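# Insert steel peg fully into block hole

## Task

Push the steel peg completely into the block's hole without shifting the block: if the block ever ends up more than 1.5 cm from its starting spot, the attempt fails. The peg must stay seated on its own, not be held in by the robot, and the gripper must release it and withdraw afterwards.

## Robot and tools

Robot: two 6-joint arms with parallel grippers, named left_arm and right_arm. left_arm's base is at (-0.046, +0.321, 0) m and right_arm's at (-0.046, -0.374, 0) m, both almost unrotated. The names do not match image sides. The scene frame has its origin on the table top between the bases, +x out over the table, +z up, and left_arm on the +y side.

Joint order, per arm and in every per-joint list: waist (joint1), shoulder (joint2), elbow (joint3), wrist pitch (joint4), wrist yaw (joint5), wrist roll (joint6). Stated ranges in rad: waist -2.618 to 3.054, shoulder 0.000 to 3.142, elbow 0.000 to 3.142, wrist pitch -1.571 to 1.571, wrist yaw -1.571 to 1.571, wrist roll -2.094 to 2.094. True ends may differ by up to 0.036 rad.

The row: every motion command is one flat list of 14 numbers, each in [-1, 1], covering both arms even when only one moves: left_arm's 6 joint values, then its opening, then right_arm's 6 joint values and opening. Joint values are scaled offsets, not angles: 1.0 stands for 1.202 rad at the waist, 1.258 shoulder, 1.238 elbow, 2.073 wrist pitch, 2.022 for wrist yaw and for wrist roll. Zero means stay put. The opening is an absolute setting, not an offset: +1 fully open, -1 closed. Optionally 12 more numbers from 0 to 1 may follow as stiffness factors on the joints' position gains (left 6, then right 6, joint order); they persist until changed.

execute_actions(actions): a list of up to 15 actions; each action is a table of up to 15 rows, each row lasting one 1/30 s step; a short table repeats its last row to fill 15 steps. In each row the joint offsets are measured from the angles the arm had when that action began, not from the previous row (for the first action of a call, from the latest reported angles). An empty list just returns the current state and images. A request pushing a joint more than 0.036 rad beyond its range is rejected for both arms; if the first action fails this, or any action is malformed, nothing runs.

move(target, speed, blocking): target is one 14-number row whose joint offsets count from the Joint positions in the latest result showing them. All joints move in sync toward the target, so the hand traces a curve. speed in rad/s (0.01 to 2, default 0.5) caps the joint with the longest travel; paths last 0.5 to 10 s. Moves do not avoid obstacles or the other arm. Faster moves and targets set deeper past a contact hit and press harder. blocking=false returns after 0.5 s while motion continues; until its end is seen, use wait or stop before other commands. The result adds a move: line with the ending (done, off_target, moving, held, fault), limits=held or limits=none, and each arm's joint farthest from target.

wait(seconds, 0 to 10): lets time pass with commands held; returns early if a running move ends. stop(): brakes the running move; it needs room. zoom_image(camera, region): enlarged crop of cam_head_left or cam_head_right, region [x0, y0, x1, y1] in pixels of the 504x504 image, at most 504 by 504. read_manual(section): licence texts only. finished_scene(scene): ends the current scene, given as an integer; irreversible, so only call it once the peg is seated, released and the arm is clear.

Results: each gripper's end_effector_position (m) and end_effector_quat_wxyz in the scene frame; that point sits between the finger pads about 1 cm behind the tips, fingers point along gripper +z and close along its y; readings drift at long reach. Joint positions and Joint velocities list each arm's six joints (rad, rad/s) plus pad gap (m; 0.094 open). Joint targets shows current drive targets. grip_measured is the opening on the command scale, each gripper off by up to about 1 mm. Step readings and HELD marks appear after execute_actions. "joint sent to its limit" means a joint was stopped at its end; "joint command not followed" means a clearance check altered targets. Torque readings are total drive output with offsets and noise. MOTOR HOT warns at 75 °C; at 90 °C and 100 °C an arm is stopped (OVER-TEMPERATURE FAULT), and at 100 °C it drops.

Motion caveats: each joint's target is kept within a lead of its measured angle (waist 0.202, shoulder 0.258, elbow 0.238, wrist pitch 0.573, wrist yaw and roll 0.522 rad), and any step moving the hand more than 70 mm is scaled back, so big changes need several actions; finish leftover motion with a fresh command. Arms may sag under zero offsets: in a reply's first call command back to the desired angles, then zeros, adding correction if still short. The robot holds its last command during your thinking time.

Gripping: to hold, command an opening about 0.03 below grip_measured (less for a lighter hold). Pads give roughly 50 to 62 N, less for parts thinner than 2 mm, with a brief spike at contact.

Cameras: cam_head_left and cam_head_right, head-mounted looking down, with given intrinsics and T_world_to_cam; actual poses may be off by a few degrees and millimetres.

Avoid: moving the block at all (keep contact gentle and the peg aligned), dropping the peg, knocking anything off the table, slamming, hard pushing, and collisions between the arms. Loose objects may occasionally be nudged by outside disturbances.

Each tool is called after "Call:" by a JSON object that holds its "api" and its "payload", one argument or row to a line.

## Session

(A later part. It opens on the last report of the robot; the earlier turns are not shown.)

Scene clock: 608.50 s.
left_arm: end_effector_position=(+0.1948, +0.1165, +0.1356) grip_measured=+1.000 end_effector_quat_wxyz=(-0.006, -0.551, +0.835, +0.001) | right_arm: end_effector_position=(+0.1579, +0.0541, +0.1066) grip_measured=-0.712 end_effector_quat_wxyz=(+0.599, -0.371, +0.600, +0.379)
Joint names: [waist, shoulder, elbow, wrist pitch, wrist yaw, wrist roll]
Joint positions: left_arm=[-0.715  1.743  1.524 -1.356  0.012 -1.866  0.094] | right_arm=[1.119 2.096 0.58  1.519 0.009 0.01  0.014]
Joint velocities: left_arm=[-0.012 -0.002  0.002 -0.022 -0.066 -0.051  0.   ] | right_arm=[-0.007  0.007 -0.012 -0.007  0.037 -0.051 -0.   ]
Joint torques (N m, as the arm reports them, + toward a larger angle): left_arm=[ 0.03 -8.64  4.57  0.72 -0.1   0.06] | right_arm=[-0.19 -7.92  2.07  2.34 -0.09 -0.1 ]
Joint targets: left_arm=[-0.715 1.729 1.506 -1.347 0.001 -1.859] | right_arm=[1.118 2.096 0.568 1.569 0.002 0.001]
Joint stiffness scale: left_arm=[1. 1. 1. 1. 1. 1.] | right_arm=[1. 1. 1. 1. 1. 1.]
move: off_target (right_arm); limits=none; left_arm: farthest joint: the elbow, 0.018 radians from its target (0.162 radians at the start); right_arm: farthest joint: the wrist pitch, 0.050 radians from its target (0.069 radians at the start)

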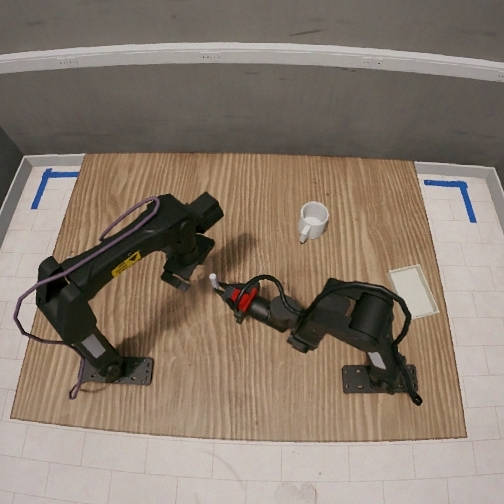

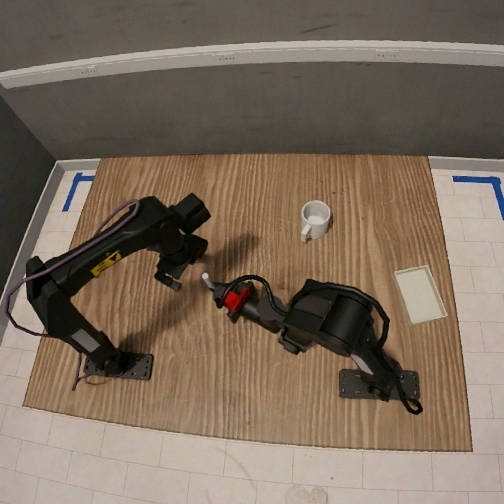

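Call:
{"api": "move", "payload": {
  "target": [-0.128, 0.036, 0.05, -0.003, -0.006, -0.065, 1, 0, 0.0, -0.01, 0.024, -0.004, -0.004, -1],
  "speed": 0.4
}}

Call:
{"api": "zoom_image", "payload": {
  "camera": "cam_head_right",
  "region": [150, 210, 270, 330]
}}

Scene clock: 632.03 s.
left_arm: end_effector_position=(+0.1654, +0.0773, +0.1295) grip_measured=+1.000 end_effector_quat_wxyz=(-0.007, -0.539, +0.842, +0.010) | right_arm: end_effector_position=(+0.1578, +0.0541, +0.1066) grip_measured=-0.712 end_effector_quat_wxyz=(+0.598, -0.371, +0.600, +0.379)
Joint names: [waist, shoulder, elbow, wrist pitch, wrist yaw, wrist roll]
Joint positions: left_arm=[-0.868  1.784  1.549 -1.357  0.011 -1.99   0.094] | right_arm=[1.119 2.096 0.58  1.519 0.009 0.01  0.014]
Joint velocities: left_arm=[ 0.007  0.012 -0.007 -0.066 -0.022 -0.095  0.   ] | right_arm=[ 0.007  0.007 -0.002 -0.022 -0.022  0.022  0.   ]
Joint torques (N m, as the arm reports them, + toward a larger angle): left_arm=[ 0.06 -7.59  8.99  0.53 -0.11 -0.07] | right_arm=[ 0.06 -8.01  2.12  2.35 -0.11 -0.07]
Joint targets: left_arm=[-0.869 1.788 1.585 -1.363 0.000 -1.997] | right_arm=[1.119 2.096 0.568 1.569 0.001 0.002]
Joint stiffness scale: left_arm=[1. 1. 1. 1. 1. 1.] | right_arm=[1. 1. 1. 1. 1. 1.]
move: off_target (left_arm, right_arm); limits=none; left_arm: farthest joint: the elbow, 0.037 radians from its target (0.062 radians at the start); right_arm: farthest joint: the wrist pitch, 0.049 radians from its target (0.049 radians at the start)

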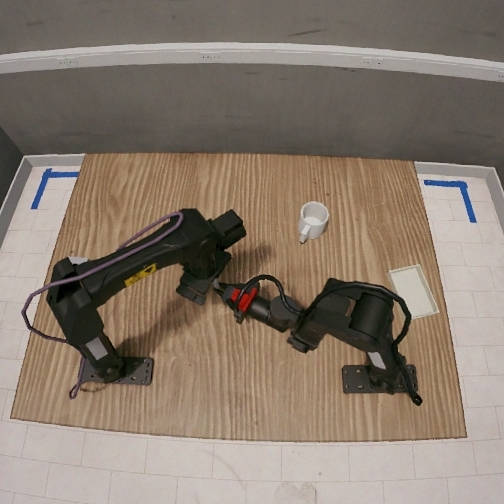

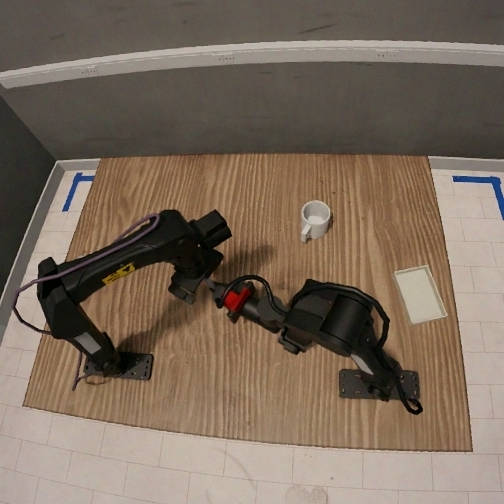

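Region (150, 210, 270, 330) of cam_head_right's 504x504 image, scaled by 4.200, with more detail than that image has.

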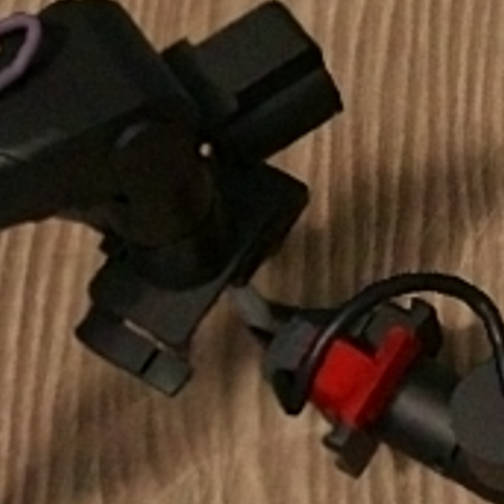

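Call:
{"api": "move", "payload": {
  "target": [-0.043, 0.0157, 0.065, -0.003, -0.005, -0.027, 1, 0, 0.0, -0.01, 0.024, -0.004, -0.004, -1],
  "speed": 0.3
}}

Scene clock: 641.87 s.
left_arm: end_effector_position=(+0.1606, +0.0593, +0.1374) grip_measured=+1.000 end_effector_quat_wxyz=(-0.005, -0.539, +0.842, -0.006) | right_arm: end_effector_position=(+0.1577, +0.0542, +0.1066) grip_measured=-0.712 end_effector_quat_wxyz=(+0.598, -0.372, +0.600, +0.379)
Joint names: [waist, shoulder, elbow, wrist pitch, wrist yaw, wrist roll]
Joint positions: left_arm=[-0.915  1.796  1.594 -1.358  0.011 -2.038  0.094] | right_arm=[1.119 2.096 0.58  1.519 0.008 0.01  0.014]
Joint velocities: left_arm=[-0.002 -0.002 -0.002 -0.066 -0.081 -0.051  0.   ] | right_arm=[-0.017 -0.007 -0.002 -0.007 -0.022 -0.051 -0.001]
Joint torques (N m, as the arm reports them, + toward a larger angle): left_arm=[-0.18 -7.41  8.94  0.59 -0.1  -0.03] | right_arm=[-0.02 -8.16  2.13  2.39 -0.06 -0.12]
Joint targets: left_arm=[-0.920 1.804 1.629 -1.363 0.001 -2.045] | right_arm=[1.119 2.096 0.568 1.569 0.001 0.002]
Joint stiffness scale: left_arm=[1. 1. 1. 1. 1. 1.] | right_arm=[1. 1. 1. 1. 1. 1.]
move: off_target (left_arm, right_arm); limits=none; left_arm: farthest joint: the elbow, 0.035 radians from its target (0.081 radians at the start); right_arm: farthest joint: the wrist pitch, 0.049 radians from its target (0.049 radians at the start)

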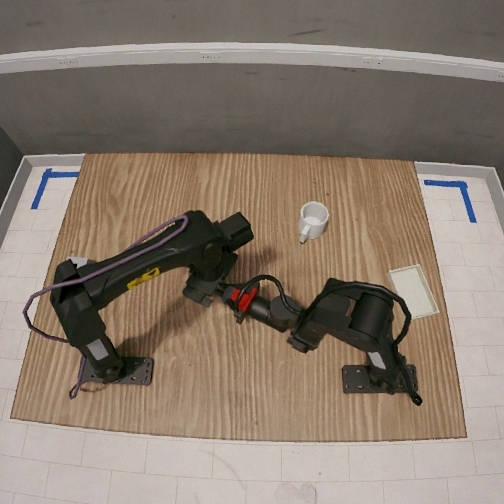

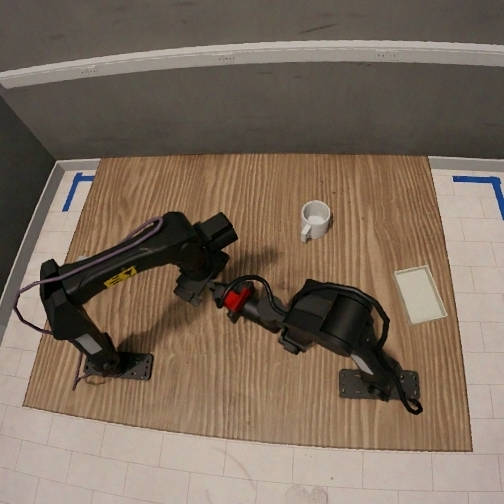

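No collision seen. Close the left gripper.

Call:
{"api": "move", "payload": {
  "target": [0, 0.006, 0.028, 0, 0, 0, -1, 0, 0.0, -0.01, 0.024, -0.004, -0.004, -1],
  "speed": 0.3
}}

Scene clock: 645.97 s.
left_arm: end_effector_position=(+0.1639, +0.0573, +0.1374) grip_measured=-0.696 end_effector_quat_wxyz=(-0.001, -0.540, +0.842, -0.013) | right_arm: end_effector_position=(+0.1541, +0.0559, +0.1038) grip_measured=-0.712 end_effector_quat_wxyz=(+0.592, -0.379, +0.600, +0.382)
Joint names: [waist, shoulder, elbow, wrist pitch, wrist yaw, wrist roll]
Joint positions: left_arm=[-0.914  1.796  1.594 -1.344  0.004 -2.038  0.014] | right_arm=[ 1.123  2.096  0.58   1.508 -0.004  0.009  0.014]
Joint velocities: left_arm=[-0.017 -0.007 -0.007 -0.007 -0.007 -0.037 -0.   ] | right_arm=[-0.007 -0.002 -0.007 -0.022 -0.051 -0.007  0.001]
Joint torques (N m, as the arm reports them, + toward a larger angle): left_arm=[-0.02 -7.46  8.87  0.53  0.08  0.03] | right_arm=[-0.39 -8.22  2.51  2.44  0.04 -0.13]
Joint targets: left_arm=[-0.915 1.803 1.629 -1.358 0.011 -2.038] | right_arm=[1.119 2.096 0.568 1.569 -0.000 0.002]
Joint stiffness scale: left_arm=[1. 1. 1. 1. 1. 1.] | right_arm=[1. 1. 1. 1. 1. 1.]
move: off_target (left_arm, right_arm); limits=none; left_arm: farthest joint: the elbow, 0.034 radians from its target (0.034 radians at the start); right_arm: farthest joint: the wrist pitch, 0.061 radians from its target (0.049 radians at the start)

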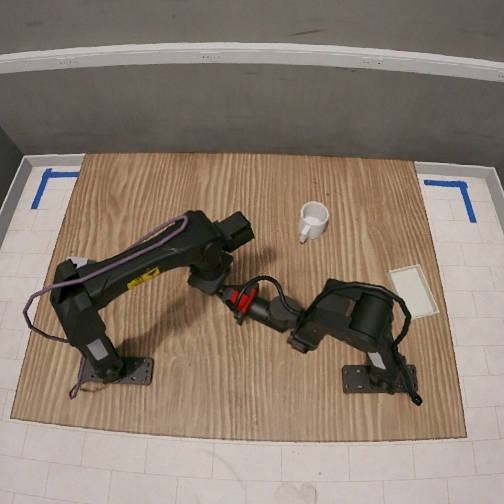

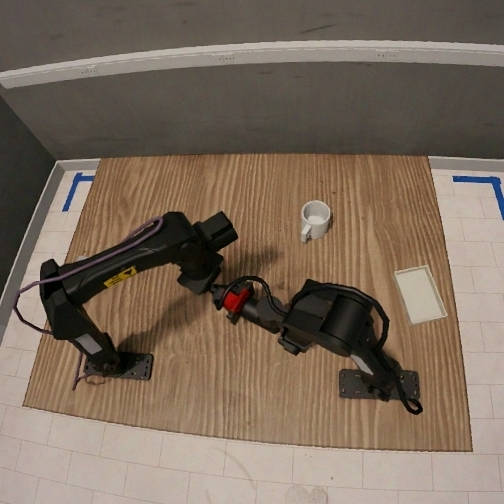

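Call:
{"api": "move", "payload": {
  "target": [0, 0.006, 0.028, -0.005, 0, 0, -1, 0, 0.0, -0.01, 0.03, 0, -0.004, 0.0],
  "speed": 0.3
}}

Scene clock: 663.17 s.
left_arm: end_effector_position=(+0.1640, +0.0572, +0.1374) grip_measured=-0.696 end_effector_quat_wxyz=(-0.001, -0.540, +0.842, -0.013) | right_arm: end_effector_position=(+0.1540, +0.0558, +0.1139) grip_measured=-0.002 end_effector_quat_wxyz=(+0.604, -0.371, +0.588, +0.389)
Joint names: [waist, shoulder, elbow, wrist pitch, wrist yaw, wrist roll]
Joint positions: left_arm=[-0.914  1.796  1.594 -1.343  0.004 -2.038  0.014] | right_arm=[ 1.123  2.096  0.58   1.549 -0.004  0.009  0.047]
Joint velocities: left_arm=[ 0.007 -0.007 -0.002  0.007 -0.022  0.007 -0.001] | right_arm=[ 0.007 -0.002  0.002 -0.051  0.022  0.022 -0.001]
Joint torques (N m, as the arm reports them, + toward a larger angle): left_arm=[-0.02 -7.53  8.93  0.57  0.02  0.02] | right_arm=[-0.01 -8.15  1.91  2.02 -0.02 -0.05]
Joint targets: left_arm=[-0.914 1.803 1.629 -1.354 0.004 -2.038] | right_arm=[1.123 2.096 0.568 1.570 -0.004 0.001]
Joint stiffness scale: left_arm=[1. 1. 1. 1. 1. 1.] | right_arm=[1. 1. 1. 1. 1. 1.]
move: off_target (left_arm, right_arm); limits=none; left_arm: farthest joint: the elbow, 0.034 radians from its target (0.034 radians at the start); right_arm: farthest joint: the wrist pitch, 0.022 radians from its target (0.062 radians at the start)

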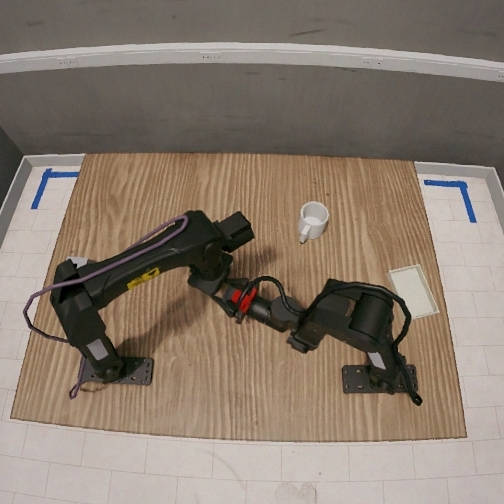

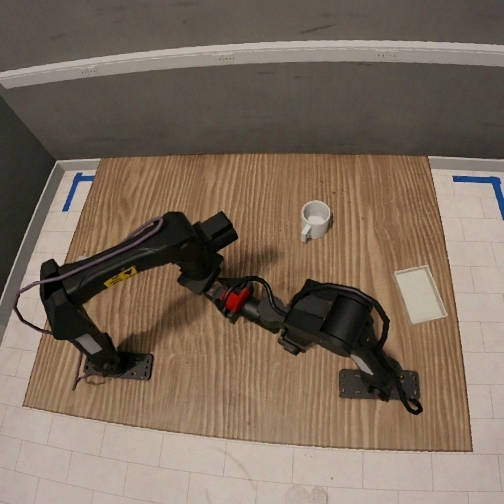

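Call:
{"api": "move", "payload": {
  "target": [0, -0.038, 0.125, -0.087, 0, 0, -1, 0, 0.0, -0.01, 0.01, 0, -0.004, 0.0],
  "speed": 0.5
}}

Scene clock: 675.20 s.
left_arm: end_effector_position=(+0.1552, +0.0682, +0.1754) grip_measured=-0.696 end_effector_quat_wxyz=(-0.001, -0.540, +0.842, -0.007) | right_arm: end_effector_position=(+0.1540, +0.0558, +0.1140) grip_measured=-0.002 end_effector_quat_wxyz=(+0.604, -0.371, +0.588, +0.389)
Joint names: [waist, shoulder, elbow, wrist pitch, wrist yaw, wrist roll]
Joint positions: left_arm=[-0.914  1.769  1.714 -1.502  0.004 -2.038  0.014] | right_arm=[ 1.123  2.096  0.58   1.549 -0.004  0.009  0.047]
Joint velocities: left_arm=[-0.027 -0.002 -0.002 -0.022 -0.051 -0.051  0.   ] | right_arm=[-0.002  0.002  0.007 -0.007  0.037  0.022  0.   ]
Joint torques (N m, as the arm reports them, + toward a larger angle): left_arm=[-0.01 -9.29  8.77  0.45  0.02  0.01] | right_arm=[-0.23 -8.25  2.19  2.11  0.   -0.1 ]
Joint targets: left_arm=[-0.914 1.748 1.749 -1.524 0.004 -2.038] | right_arm=[1.123 2.096 0.568 1.569 -0.004 0.001]
Joint stiffness scale: left_arm=[1. 1. 1. 1. 1. 1.] | right_arm=[1. 1. 1. 1. 1. 1.]
move: off_target (left_arm, right_arm); limits=none; left_arm: farthest joint: the elbow, 0.035 radians from its target (0.154 radians at the start); right_arm: farthest joint: the wrist pitch, 0.021 radians from its target (0.021 radians at the start)

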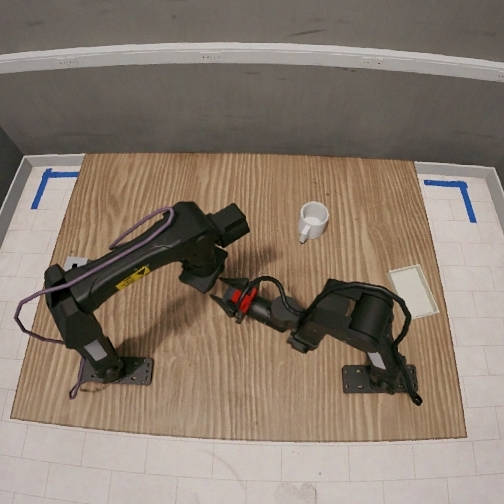

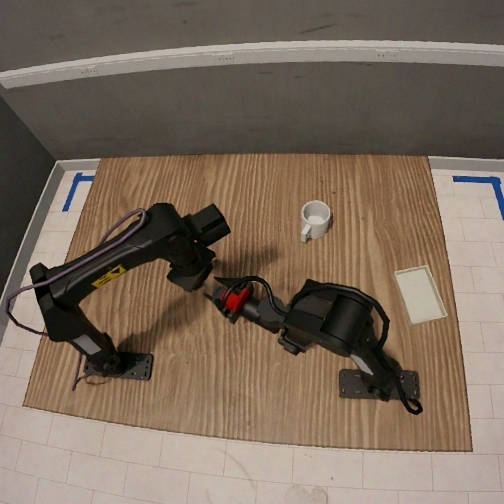

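Call:
{"api": "move", "payload": {
  "target": [1.0, -0.042, -0.13, 0.045, 0, 1.0, -1, -0.685, 0.0, -0.01, 0.01, 0, -0.004, 0.0],
  "speed": 1.2
}}

Scene clock: 695.33 s.
left_arm: end_effector_position=(+0.2499, +0.4140, +0.1453) grip_measured=-0.696 end_effector_quat_wxyz=(-0.015, -0.163, +0.987, -0.004) | right_arm: end_effector_position=(+0.4046, -0.2273, +0.1154) grip_measured=-0.002 end_effector_quat_wxyz=(+0.711, -0.106, +0.685, +0.117)
Joint names: [waist, shoulder, elbow, wrist pitch, wrist yaw, wrist roll]
Joint positions: left_arm=[ 0.288  1.749  1.569 -1.422  0.003 -0.023  0.014] | right_arm=[ 0.303  2.096  0.58   1.555 -0.006  0.009  0.047]
Joint velocities: left_arm=[-0.022 -0.002 -0.002 -0.007  0.037 -0.022 -0.001] | right_arm=[-0.007  0.002 -0.012  0.066 -0.051 -0.022  0.   ]
Joint torques (N m, as the arm reports them, + toward a larger angle): left_arm=[  0.08 -10.05   4.68   0.7    0.02   0.08] | right_arm=[-0.08 -8.    2.29  2.02  0.   -0.07]
Joint targets: left_arm=[0.288 1.716 1.553 -1.408 0.004 -0.016] | right_arm=[0.300 2.096 0.568 1.570 -0.004 0.001]
Joint stiffness scale: left_arm=[1. 1. 1. 1. 1. 1.] | right_arm=[1. 1. 1. 1. 1. 1.]
move: off_target (left_arm); limits=none; left_arm: farthest joint: the shoulder, 0.032 radians from its target (0.053 radians at the start); right_arm: farthest joint: the wrist pitch, 0.015 radians from its target (0.021 radians at the start)

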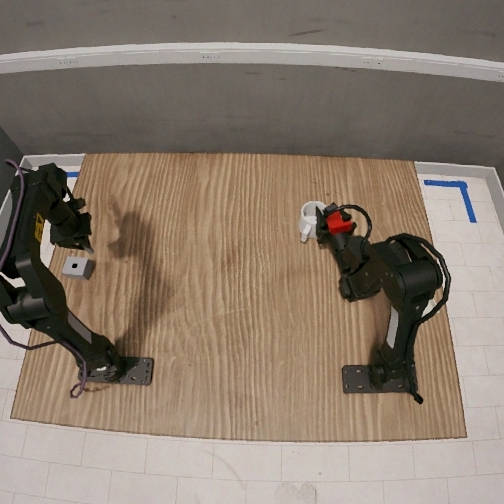

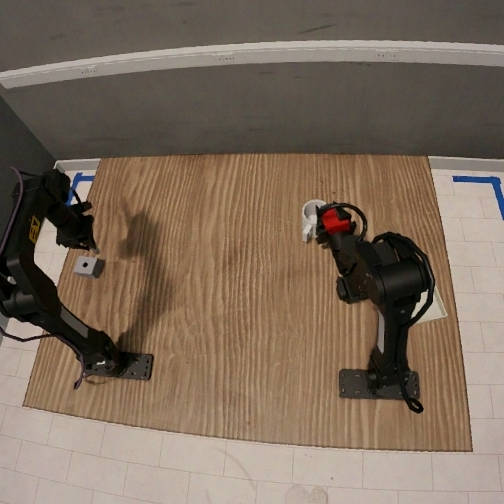

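Call:
{"api": "zoom_image", "payload": {
  "camera": "cam_head_left",
  "region": [30, 200, 130, 300]
}}

Region (30, 200, 130, 300) of cam_head_left's 504x504 image, scaled by 5.040, with more detail than that image has.

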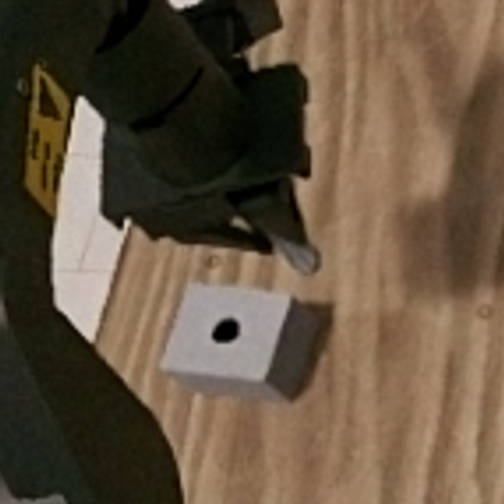

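Call:
{"api": "move", "payload": {
  "target": [0.1954, -0.0335, -0.073, 0.051, 0, 0.01, -1, -0.3, -0.24, 0, 0, 0, 0, 0.0],
  "speed": 0.8
}}

Call:
{"api": "zoom_image", "payload": {
  "camera": "cam_head_left",
  "region": [30, 210, 130, 310]
}}

Scene clock: 735.50 s.
left_arm: end_effector_position=(+0.2233, +0.4823, +0.1297) grip_measured=-0.696 end_effector_quat_wxyz=(-0.002, -0.270, +0.963, -0.002) | right_arm: end_effector_position=(+0.4106, -0.3955, +0.2414) grip_measured=-0.002 end_effector_quat_wxyz=(+0.810, +0.016, +0.586, -0.016)
Joint names: [waist, shoulder, elbow, wrist pitch, wrist yaw, wrist roll]
Joint positions: left_arm=[ 0.522  1.736  1.492 -1.332  0.002 -0.01   0.014] | right_arm=[-0.058  1.813  0.58   1.552 -0.003  0.009  0.047]
Joint velocities: left_arm=[ 0.007 -0.002 -0.027  0.007  0.051  0.007  0.001] | right_arm=[-0.012  0.017  0.002 -0.007  0.051  0.022  0.   ]
Joint torques (N m, as the arm reports them, + toward a larger angle): left_arm=[ 0.11 -9.79  4.91  0.76  0.04  0.09] | right_arm=[-0.06 -8.6   4.    1.68 -0.02  0.  ]
Joint targets: left_arm=[0.523 1.707 1.478 -1.317 0.003 -0.003] | right_arm=[-0.058 1.794 0.580 1.555 -0.006 0.009]
Joint stiffness scale: left_arm=[1. 1. 1. 1. 1. 1.] | right_arm=[1. 1. 1. 1. 1. 1.]
move: off_target (left_arm); limits=none; left_arm: farthest joint: the shoulder, 0.029 radians from its target (0.042 radians at the start); right_arm: farthest joint: the shoulder, 0.019 radians from its target (0.302 radians at the start)

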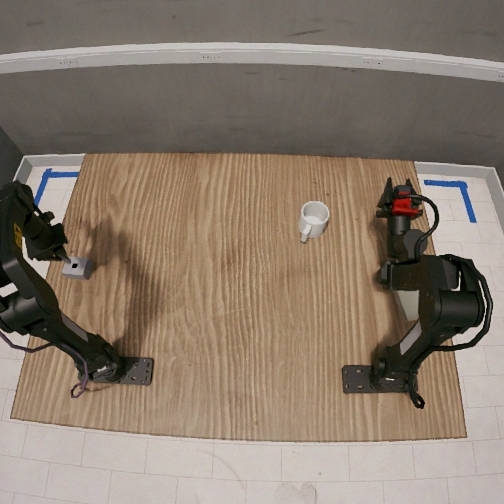

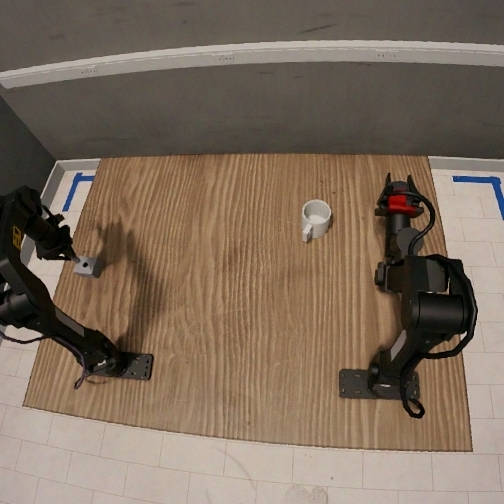

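Region (30, 210, 130, 310) of cam_head_left's 504x504 image, scaled by 5.040, with more detail than that image has.

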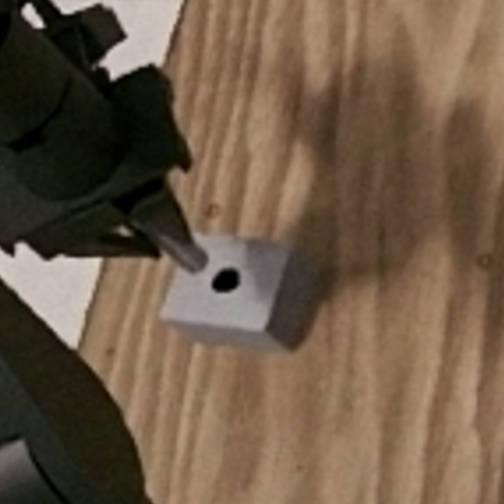

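Call:
{"api": "zoom_image", "payload": {
  "camera": "cam_head_right",
  "region": [40, 210, 140, 310]
}}

Region (40, 210, 140, 310) of cam_head_right's 504x504 image, scaled by 5.040, with more detail than that image has.

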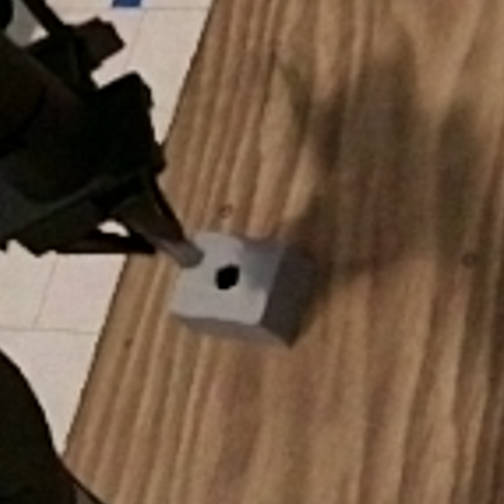

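Call:
{"api": "move", "payload": {
  "target": [0.0, -0.0207, -0.0727, 0.0453, 0, 0.004, -1, 0, -0.015, 0, 0, 0, 0, 0.0],
  "speed": 0.4
}}

Call:
{"api": "zoom_image", "payload": {
  "camera": "cam_head_left",
  "region": [40, 220, 120, 300]
}}

Scene clock: 766.83 s.
left_arm: end_effector_position=(+0.2231, +0.4822, +0.1105) grip_measured=-0.696 end_effector_quat_wxyz=(-0.001, -0.269, +0.963, -0.002) | right_arm: end_effector_position=(+0.4106, -0.3955, +0.2414) grip_measured=-0.002 end_effector_quat_wxyz=(+0.810, +0.016, +0.586, -0.016)
Joint names: [waist, shoulder, elbow, wrist pitch, wrist yaw, wrist roll]
Joint positions: left_arm=[ 0.522  1.736  1.416 -1.253  0.002 -0.008  0.014] | right_arm=[-0.058  1.813  0.58   1.552 -0.003  0.009  0.047]
Joint velocities: left_arm=[-0.002  0.007 -0.002 -0.022  0.007 -0.022 -0.   ] | right_arm=[-0.007  0.007 -0.017 -0.037  0.007 -0.007 -0.   ]
Joint torques (N m, as the arm reports them, + toward a larger angle): left_arm=[ 0.02 -9.58  4.97  0.71  0.02  0.08] | right_arm=[-0.05 -8.39  4.03  1.73  0.01 -0.04]
Joint targets: left_arm=[0.522 1.710 1.403 -1.238 0.002 -0.001] | right_arm=[-0.058 1.795 0.580 1.552 -0.003 0.009]
Joint stiffness scale: left_arm=[1. 1. 1. 1. 1. 1.] | right_arm=[1. 1. 1. 1. 1. 1.]
move: off_target (left_arm); limits=none; left_arm: farthest joint: the shoulder, 0.026 radians from its target (0.026 radians at the start); right_arm: farthest joint: the shoulder, 0.019 radians from its target (0.019 radians at the start)

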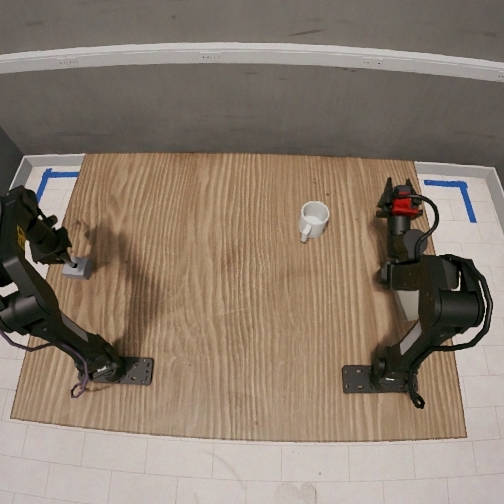

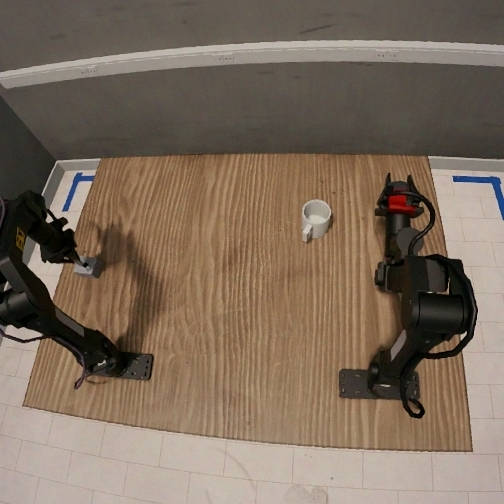

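Region (40, 220, 120, 300) of cam_head_left's 504x504 image, scaled by 6.300, with more detail than that image has.

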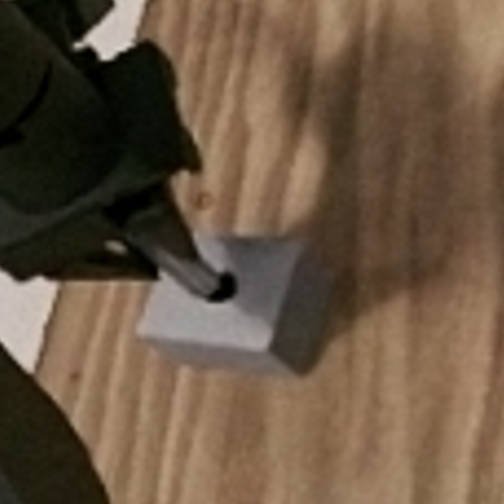

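Call:
{"api": "zoom_image", "payload": {
  "camera": "cam_head_right",
  "region": [50, 220, 130, 300]
}}

Region (50, 220, 130, 300) of cam_head_right's 504x504 image, scaled by 6.300, with more detail than that image has.

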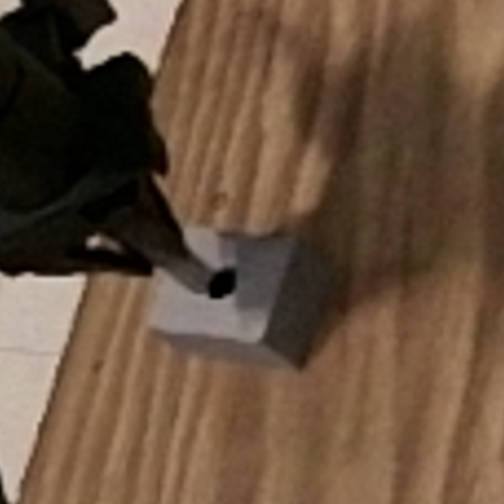

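Call:
{"api": "move", "payload": {
  "target": [0.0, -0.018, -0.072, 0.0458, 0, 0.004, -1, 0, -0.015, 0, 0, 0, 0, 0.0],
  "speed": 0.15
}}

Scene clock: 784.87 s.
left_arm: end_effector_position=(+0.2223, +0.4817, +0.0918) grip_measured=-0.696 end_effector_quat_wxyz=(+0.001, -0.269, +0.963, -0.001) | right_arm: end_effector_position=(+0.4106, -0.3955, +0.2414) grip_measured=-0.002 end_effector_quat_wxyz=(+0.810, +0.016, +0.586, -0.016)
Joint names: [waist, shoulder, elbow, wrist pitch, wrist yaw, wrist roll]
Joint positions: left_arm=[ 0.522  1.736  1.342 -1.174  0.002 -0.006  0.014] | right_arm=[-0.058  1.813  0.58   1.552 -0.003  0.009  0.047]
Joint velocities: left_arm=[ 0.007 -0.002  0.002 -0.037  0.007 -0.007 -0.001] | right_arm=[-0.022 -0.012  0.017  0.037 -0.007 -0.007 -0.   ]
Joint torques (N m, as the arm reports them, + toward a larger angle): left_arm=[ 0.01 -9.18  4.79  0.79  0.02  0.07] | right_arm=[ 0.01 -8.3   4.15  1.76  0.    0.05]
Joint targets: left_arm=[0.522 1.713 1.327 -1.159 0.002 0.001] | right_arm=[-0.058 1.795 0.580 1.552 -0.003 0.009]
Joint stiffness scale: left_arm=[1. 1. 1. 1. 1. 1.] | right_arm=[1. 1. 1. 1. 1. 1.]
move: off_target (left_arm); limits=none; left_arm: farthest joint: the shoulder, 0.023 radians from its target (0.023 radians at the start); right_arm: farthest joint: the shoulder, 0.019 radians from its target (0.019 radians at the start)

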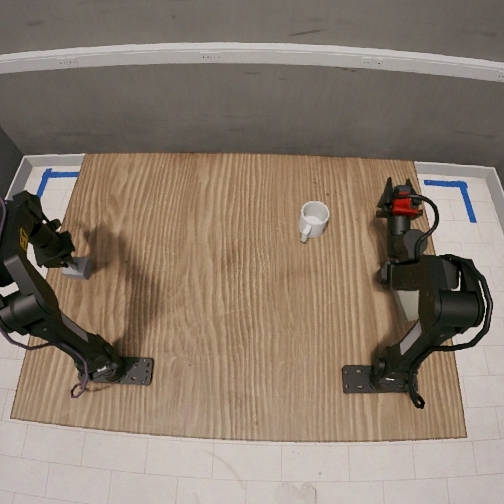

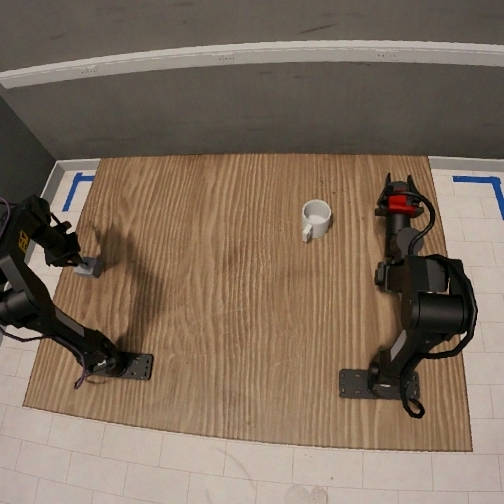

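Call:
{"api": "move", "payload": {
  "target": [0.0, -0.016, -0.072, 0.0458, 0, 0.004, -1, 0, -0.015, 0, 0, 0, 0, 0.0],
  "speed": 0.15
}}

Scene clock: 791.20 s.
left_arm: end_effector_position=(+0.2188, +0.4796, +0.0791) grip_measured=-0.696 end_effector_quat_wxyz=(-0.002, -0.268, +0.963, -0.002) | right_arm: end_effector_position=(+0.4106, -0.3955, +0.2414) grip_measured=-0.002 end_effector_quat_wxyz=(+0.810, +0.016, +0.586, -0.016)
Joint names: [waist, shoulder, elbow, wrist pitch, wrist yaw, wrist roll]
Joint positions: left_arm=[ 0.522  1.736  1.29  -1.13   0.002 -0.005  0.014] | right_arm=[-0.058  1.813  0.58   1.552 -0.003  0.009  0.047]
Joint velocities: left_arm=[-0.022  0.007 -0.007 -0.037 -0.007  0.022  0.001] | right_arm=[ 0.017 -0.017  0.007 -0.007  0.051  0.007 -0.   ]
Joint torques (N m, as the arm reports them, + toward a larger angle): left_arm=[ 0.02 -8.96  2.87  1.07  0.02  0.07] | right_arm=[ 0.1  -8.48  3.96  1.76  0.    0.02]
Joint targets: left_arm=[0.522 1.716 1.253 -1.079 0.002 0.002] | right_arm=[-0.058 1.795 0.580 1.552 -0.003 0.009]
Joint stiffness scale: left_arm=[1. 1. 1. 1. 1. 1.] | right_arm=[1. 1. 1. 1. 1. 1.]
move: off_target (left_arm); limits=none; left_arm: farthest joint: the wrist pitch, 0.051 radians from its target (0.095 radians at the start); right_arm: farthest joint: the shoulder, 0.019 radians from its target (0.019 radians at the start)

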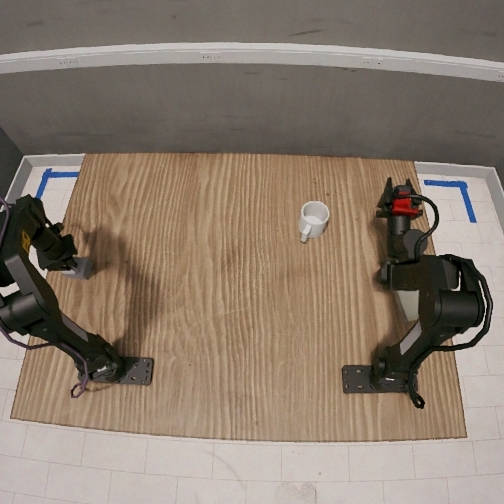

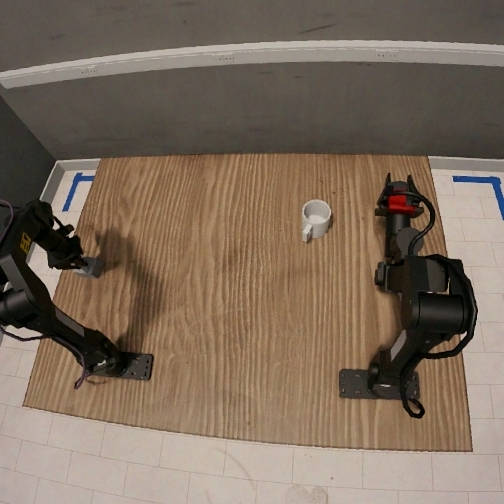

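Call:
{"api": "move", "payload": {
  "target": [0.0, -0.016, 0.0, 0.0, 0, 0.0, 0.0, 0, -0.015, 0, 0, 0, 0, 0.0],
  "speed": 0.3
}}

Call:
{"api": "move", "payload": {
  "target": [0.0, -0.018, 0.12, -0.075, 0, 0.0, 0.0, 0, -0.015, 0, 0, 0, 0, 0.0],
  "speed": 0.5
}}

Call:
{"api": "zoom_image", "payload": {
  "camera": "cam_head_left",
  "region": [40, 220, 120, 300]
}}

Scene clock: 802.53 s.
left_arm: end_effector_position=(+0.2186, +0.4795, +0.0791) grip_measured=-0.002 end_effector_quat_wxyz=(-0.002, -0.268, +0.963, -0.002) | right_arm: end_effector_position=(+0.4106, -0.3955, +0.2414) grip_measured=-0.002 end_effector_quat_wxyz=(+0.810, +0.016, +0.586, -0.016)
Joint names: [waist, shoulder, elbow, wrist pitch, wrist yaw, wrist roll]
Joint positions: left_arm=[ 0.522  1.736  1.29  -1.131  0.002 -0.004  0.047] | right_arm=[-0.058  1.813  0.58   1.552 -0.003  0.009  0.047]
Joint velocities: left_arm=[ 0.012 -0.002  0.007  0.037  0.022 -0.022 -0.001] | right_arm=[-0.012  0.007 -0.017  0.007 -0.066 -0.037 -0.   ]
Joint torques (N m, as the arm reports them, + toward a larger angle): left_arm=[ 0.01 -9.04  5.93  0.61  0.02  0.03] | right_arm=[ 0.07 -8.52  4.05  1.71 -0.03  0.01]
Joint targets: left_arm=[0.522 1.716 1.290 -1.130 0.002 -0.004] | right_arm=[-0.058 1.795 0.580 1.552 -0.003 0.009]
Joint stiffness scale: left_arm=[1. 1. 1. 1. 1. 1.] | right_arm=[1. 1. 1. 1. 1. 1.]
move: done; limits=none; left_arm: farthest joint: the shoulder, 0.020 radians from its target (0.020 radians at the start); right_arm: farthest joint: the shoulder, 0.019 radians from its target (0.019 radians at the start)

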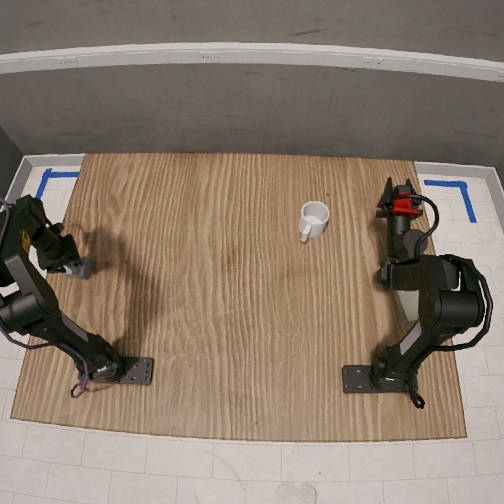

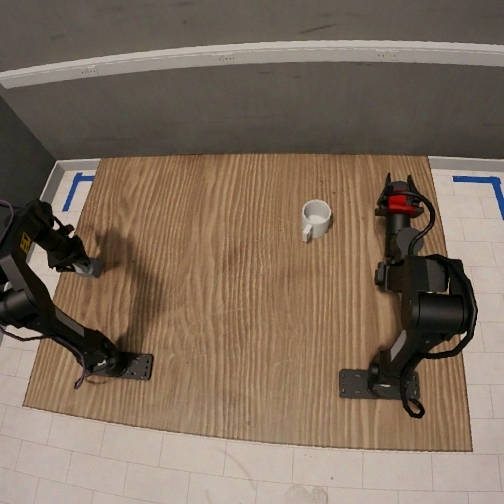

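Scene clock: 803.67 s.
left_arm: end_effector_position=(+0.2167, +0.4784, +0.1079) grip_measured=-0.002 end_effector_quat_wxyz=(-0.015, -0.268, +0.963, -0.005) | right_arm: end_effector_position=(+0.4106, -0.3955, +0.2414) grip_measured=-0.002 end_effector_quat_wxyz=(+0.810, +0.016, +0.586, -0.016)
Joint names: [waist, shoulder, elbow, wrist pitch, wrist yaw, wrist roll]
Joint positions: left_arm=[ 0.522  1.736  1.405 -1.272  0.002 -0.004  0.047] | right_arm=[-0.058  1.813  0.58   1.552 -0.003  0.009  0.047]
Joint velocities: left_arm=[ 0.007 -0.012  0.007  0.022 -0.037 -0.007  0.001] | right_arm=[ 0.007 -0.012 -0.007  0.037 -0.037  0.007 -0.   ]
Joint torques (N m, as the arm reports them, + toward a larger angle): left_arm=[ 0.02 -9.15  8.71  0.42  0.02  0.02] | right_arm=[ 0.13 -8.4   4.04  1.68  0.02  0.04]
Joint targets: left_arm=[0.522 1.713 1.439 -1.286 0.002 -0.004] | right_arm=[-0.058 1.795 0.580 1.552 -0.003 0.009]
Joint stiffness scale: left_arm=[1. 1. 1. 1. 1. 1.] | right_arm=[1. 1. 1. 1. 1. 1.]
move: off_target (left_arm); limits=none; left_arm: farthest joint: the elbow, 0.033 radians from its target (0.148 radians at the start); right_arm: farthest joint: the shoulder, 0.019 radians from its target (0.019 radians at the start)

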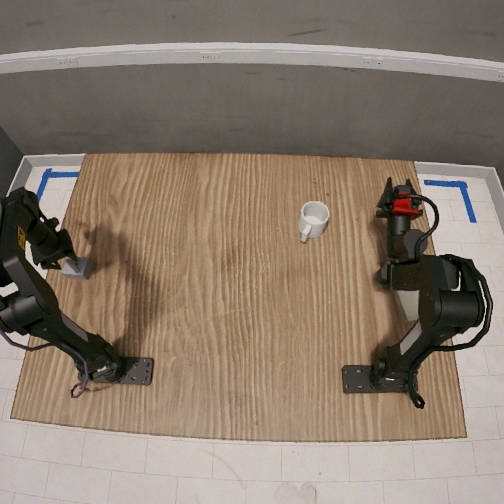

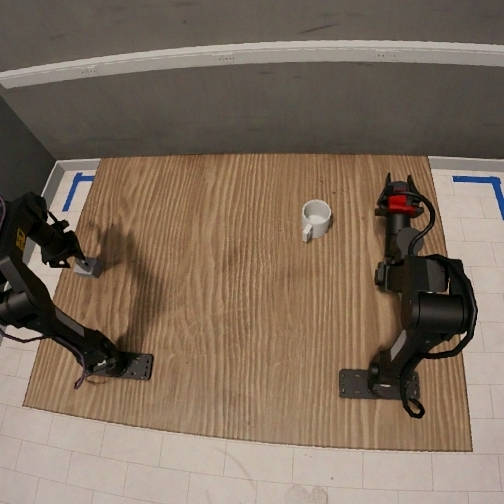

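Region (40, 220, 120, 300) of cam_head_left's 504x504 image, scaled by 6.300, with more detail than that image has.

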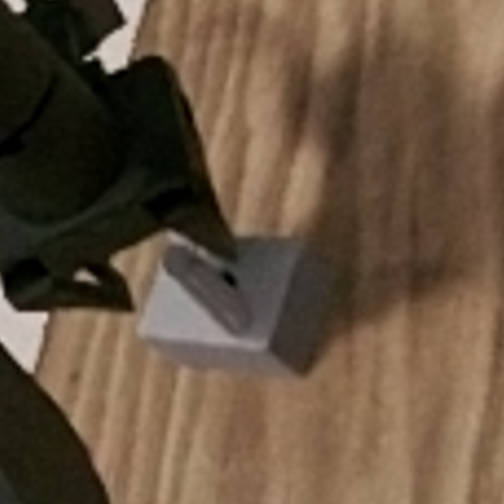

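Call:
{"api": "move", "payload": {
  "target": [-0.35, -0.03, 0.07, -0.04, 0, 0.0, 1.0, 0, -0.015, 0, 0, 0, 0, 0.0],
  "speed": 0.8
}}

Call:
{"api": "zoom_image", "payload": {
  "camera": "cam_head_left",
  "region": [35, 225, 115, 305]
}}

Scene clock: 814.20 s.
left_arm: end_effector_position=(+0.2545, +0.3559, +0.1247) grip_measured=+0.999 end_effector_quat_wxyz=(-0.018, -0.059, +0.998, -0.003) | right_arm: end_effector_position=(+0.4106, -0.3955, +0.2414) grip_measured=-0.002 end_effector_quat_wxyz=(+0.810, +0.016, +0.586, -0.016)
Joint names: [waist, shoulder, elbow, wrist pitch, wrist yaw, wrist roll]
Joint positions: left_arm=[ 0.099  1.722  1.456 -1.341  0.003 -0.004  0.094] | right_arm=[-0.058  1.813  0.58   1.552 -0.003  0.009  0.047]
Joint velocities: left_arm=[ 0.002 -0.002 -0.002  0.022 -0.037  0.007 -0.002] | right_arm=[ 0.007 -0.012 -0.007  0.037 -0.007  0.022 -0.   ]
Joint torques (N m, as the arm reports them, + toward a larger angle): left_arm=[ 0.33 -9.18  8.92  0.43  0.01  0.02] | right_arm=[-0.18 -8.23  4.05  1.65  0.03  0.  ]
Joint targets: left_arm=[0.101 1.698 1.492 -1.355 0.003 -0.004] | right_arm=[-0.058 1.795 0.580 1.552 -0.003 0.009]
Joint stiffness scale: left_arm=[1. 1. 1. 1. 1. 1.] | right_arm=[1. 1. 1. 1. 1. 1.]
move: off_target (left_arm); limits=none; left_arm: farthest joint: the elbow, 0.036 radians from its target (0.086 radians at the start); right_arm: farthest joint: the shoulder, 0.019 radians from its target (0.019 radians at the start)

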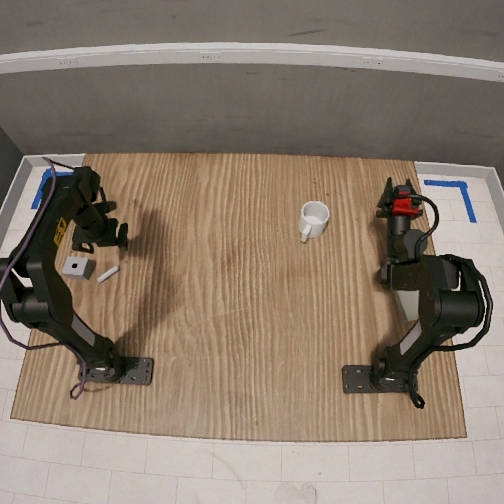

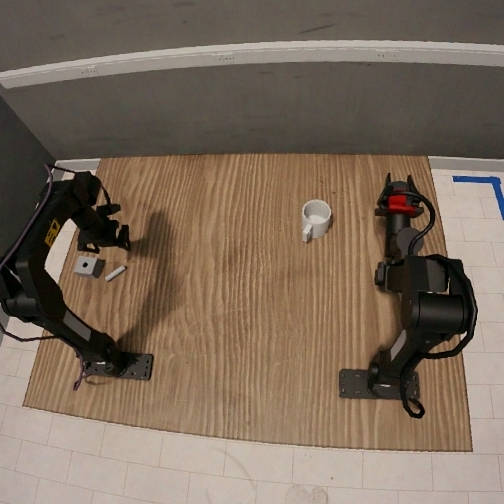

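Region (35, 225, 115, 305) of cam_head_left's 504x504 image, scaled by 6.300, with more detail than that image has.

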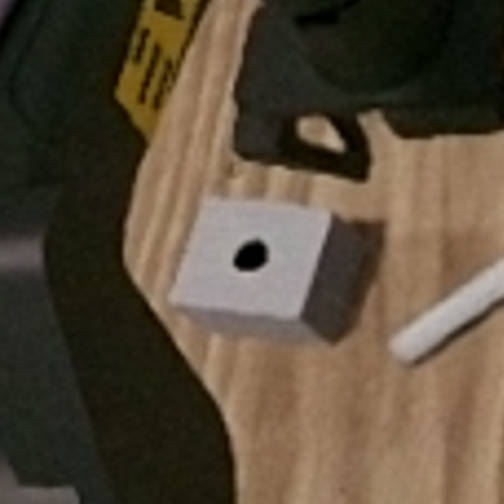

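Call:
{"api": "zoom_image", "payload": {
  "camera": "cam_head_left",
  "region": [80, 240, 140, 300]
}}

Region (80, 240, 140, 300) of cam_head_left's 504x504 image, scaled by 8.400, with more detail than that image has.

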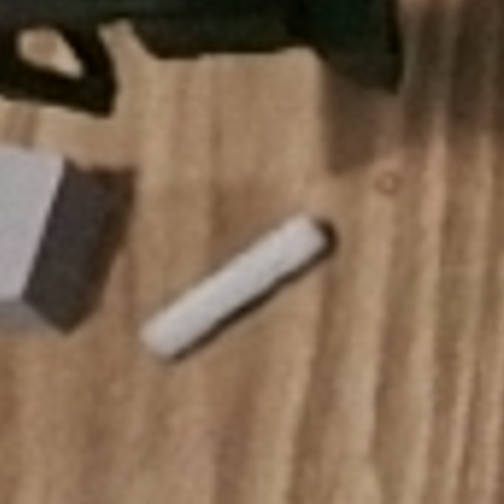

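Call:
{"api": "move", "payload": {
  "target": [0.123, -0.1274, -0.3391, 0.1548, 0, 0.617, 0.3, 0, -0.015, 0, 0, 0, 0, 0.0],
  "speed": 1.0
}}

Call:
{"api": "zoom_image", "payload": {
  "camera": "cam_head_left",
  "region": [60, 220, 160, 320]
}}

Scene clock: 907.63 s.
left_arm: end_effector_position=(+0.2124, +0.3889, +0.0614) grip_measured=+0.302 end_effector_quat_wxyz=(+0.004, +0.471, +0.882, +0.001) | right_arm: end_effector_position=(+0.4106, -0.3955, +0.2414) grip_measured=-0.002 end_effector_quat_wxyz=(+0.810, +0.016, +0.586, -0.016)
Joint names: [waist, shoulder, elbow, wrist pitch, wrist yaw, wrist roll]
Joint positions: left_arm=[ 0.24   1.588  1.055 -1.031  0.003  1.236  0.061] | right_arm=[-0.058  1.813  0.58   1.552 -0.003  0.009  0.047]
Joint velocities: left_arm=[-0.007  0.007 -0.002  0.037 -0.022  0.037 -0.   ] | right_arm=[-0.002 -0.007  0.002  0.051 -0.051 -0.066 -0.   ]
Joint torques (N m, as the arm reports them, + toward a larger angle): left_arm=[ 0.65 -7.97  4.34  0.72  0.02  0.09] | right_arm=[-0.16 -8.32  4.    1.72  0.01  0.01]
Joint targets: left_arm=[0.247 1.562 1.036 -1.020 0.003 1.243] | right_arm=[-0.058 1.795 0.580 1.552 -0.003 0.009]
Joint stiffness scale: left_arm=[1. 1. 1. 1. 1. 1.] | right_arm=[1. 1. 1. 1. 1. 1.]
move: off_target (left_arm); limits=none; left_arm: farthest joint: the shoulder, 0.026 radians from its target (0.161 radians at the start); right_arm: farthest joint: the shoulder, 0.019 radians from its target (0.019 radians at the start)

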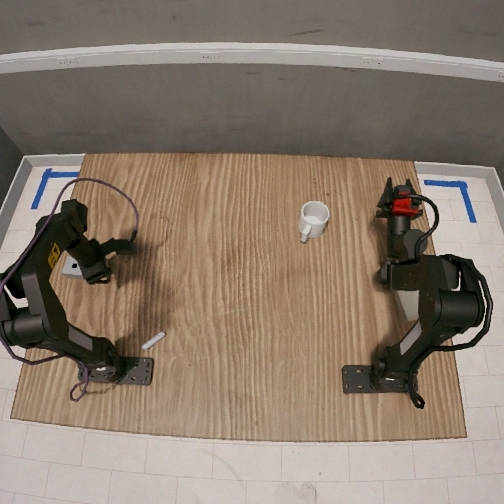

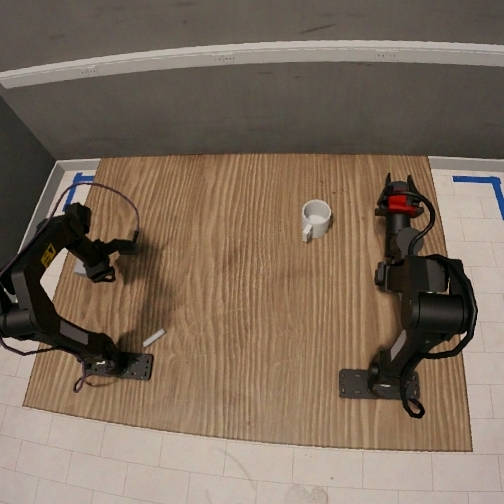

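Region (60, 220, 160, 320) of cam_head_left's 504x504 image, scaled by 5.040, with more detail than that image has.

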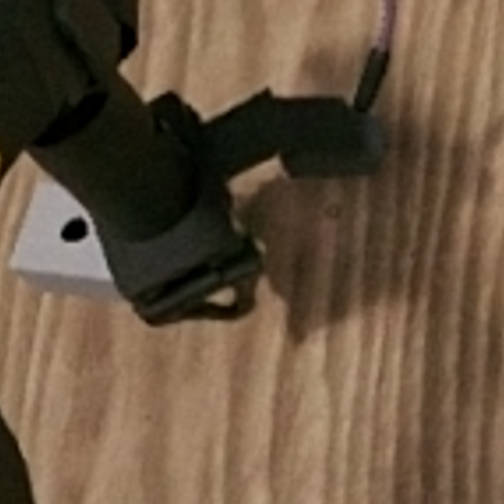

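Call:
{"api": "zoom_image", "payload": {
  "camera": "cam_head_left",
  "region": [125, 310, 185, 370]
}}

Region (125, 310, 185, 370) of cam_head_left's 504x504 image, scaled by 8.400, with more detail than that image has.

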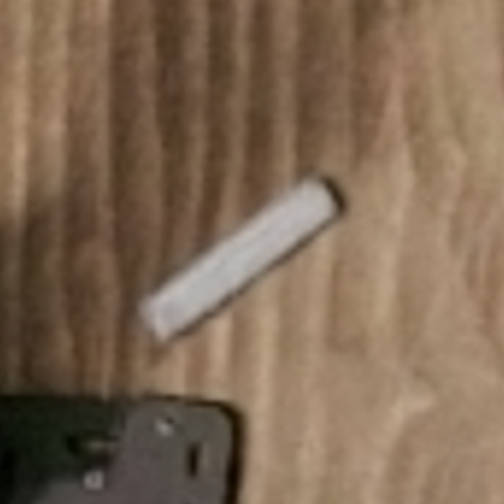

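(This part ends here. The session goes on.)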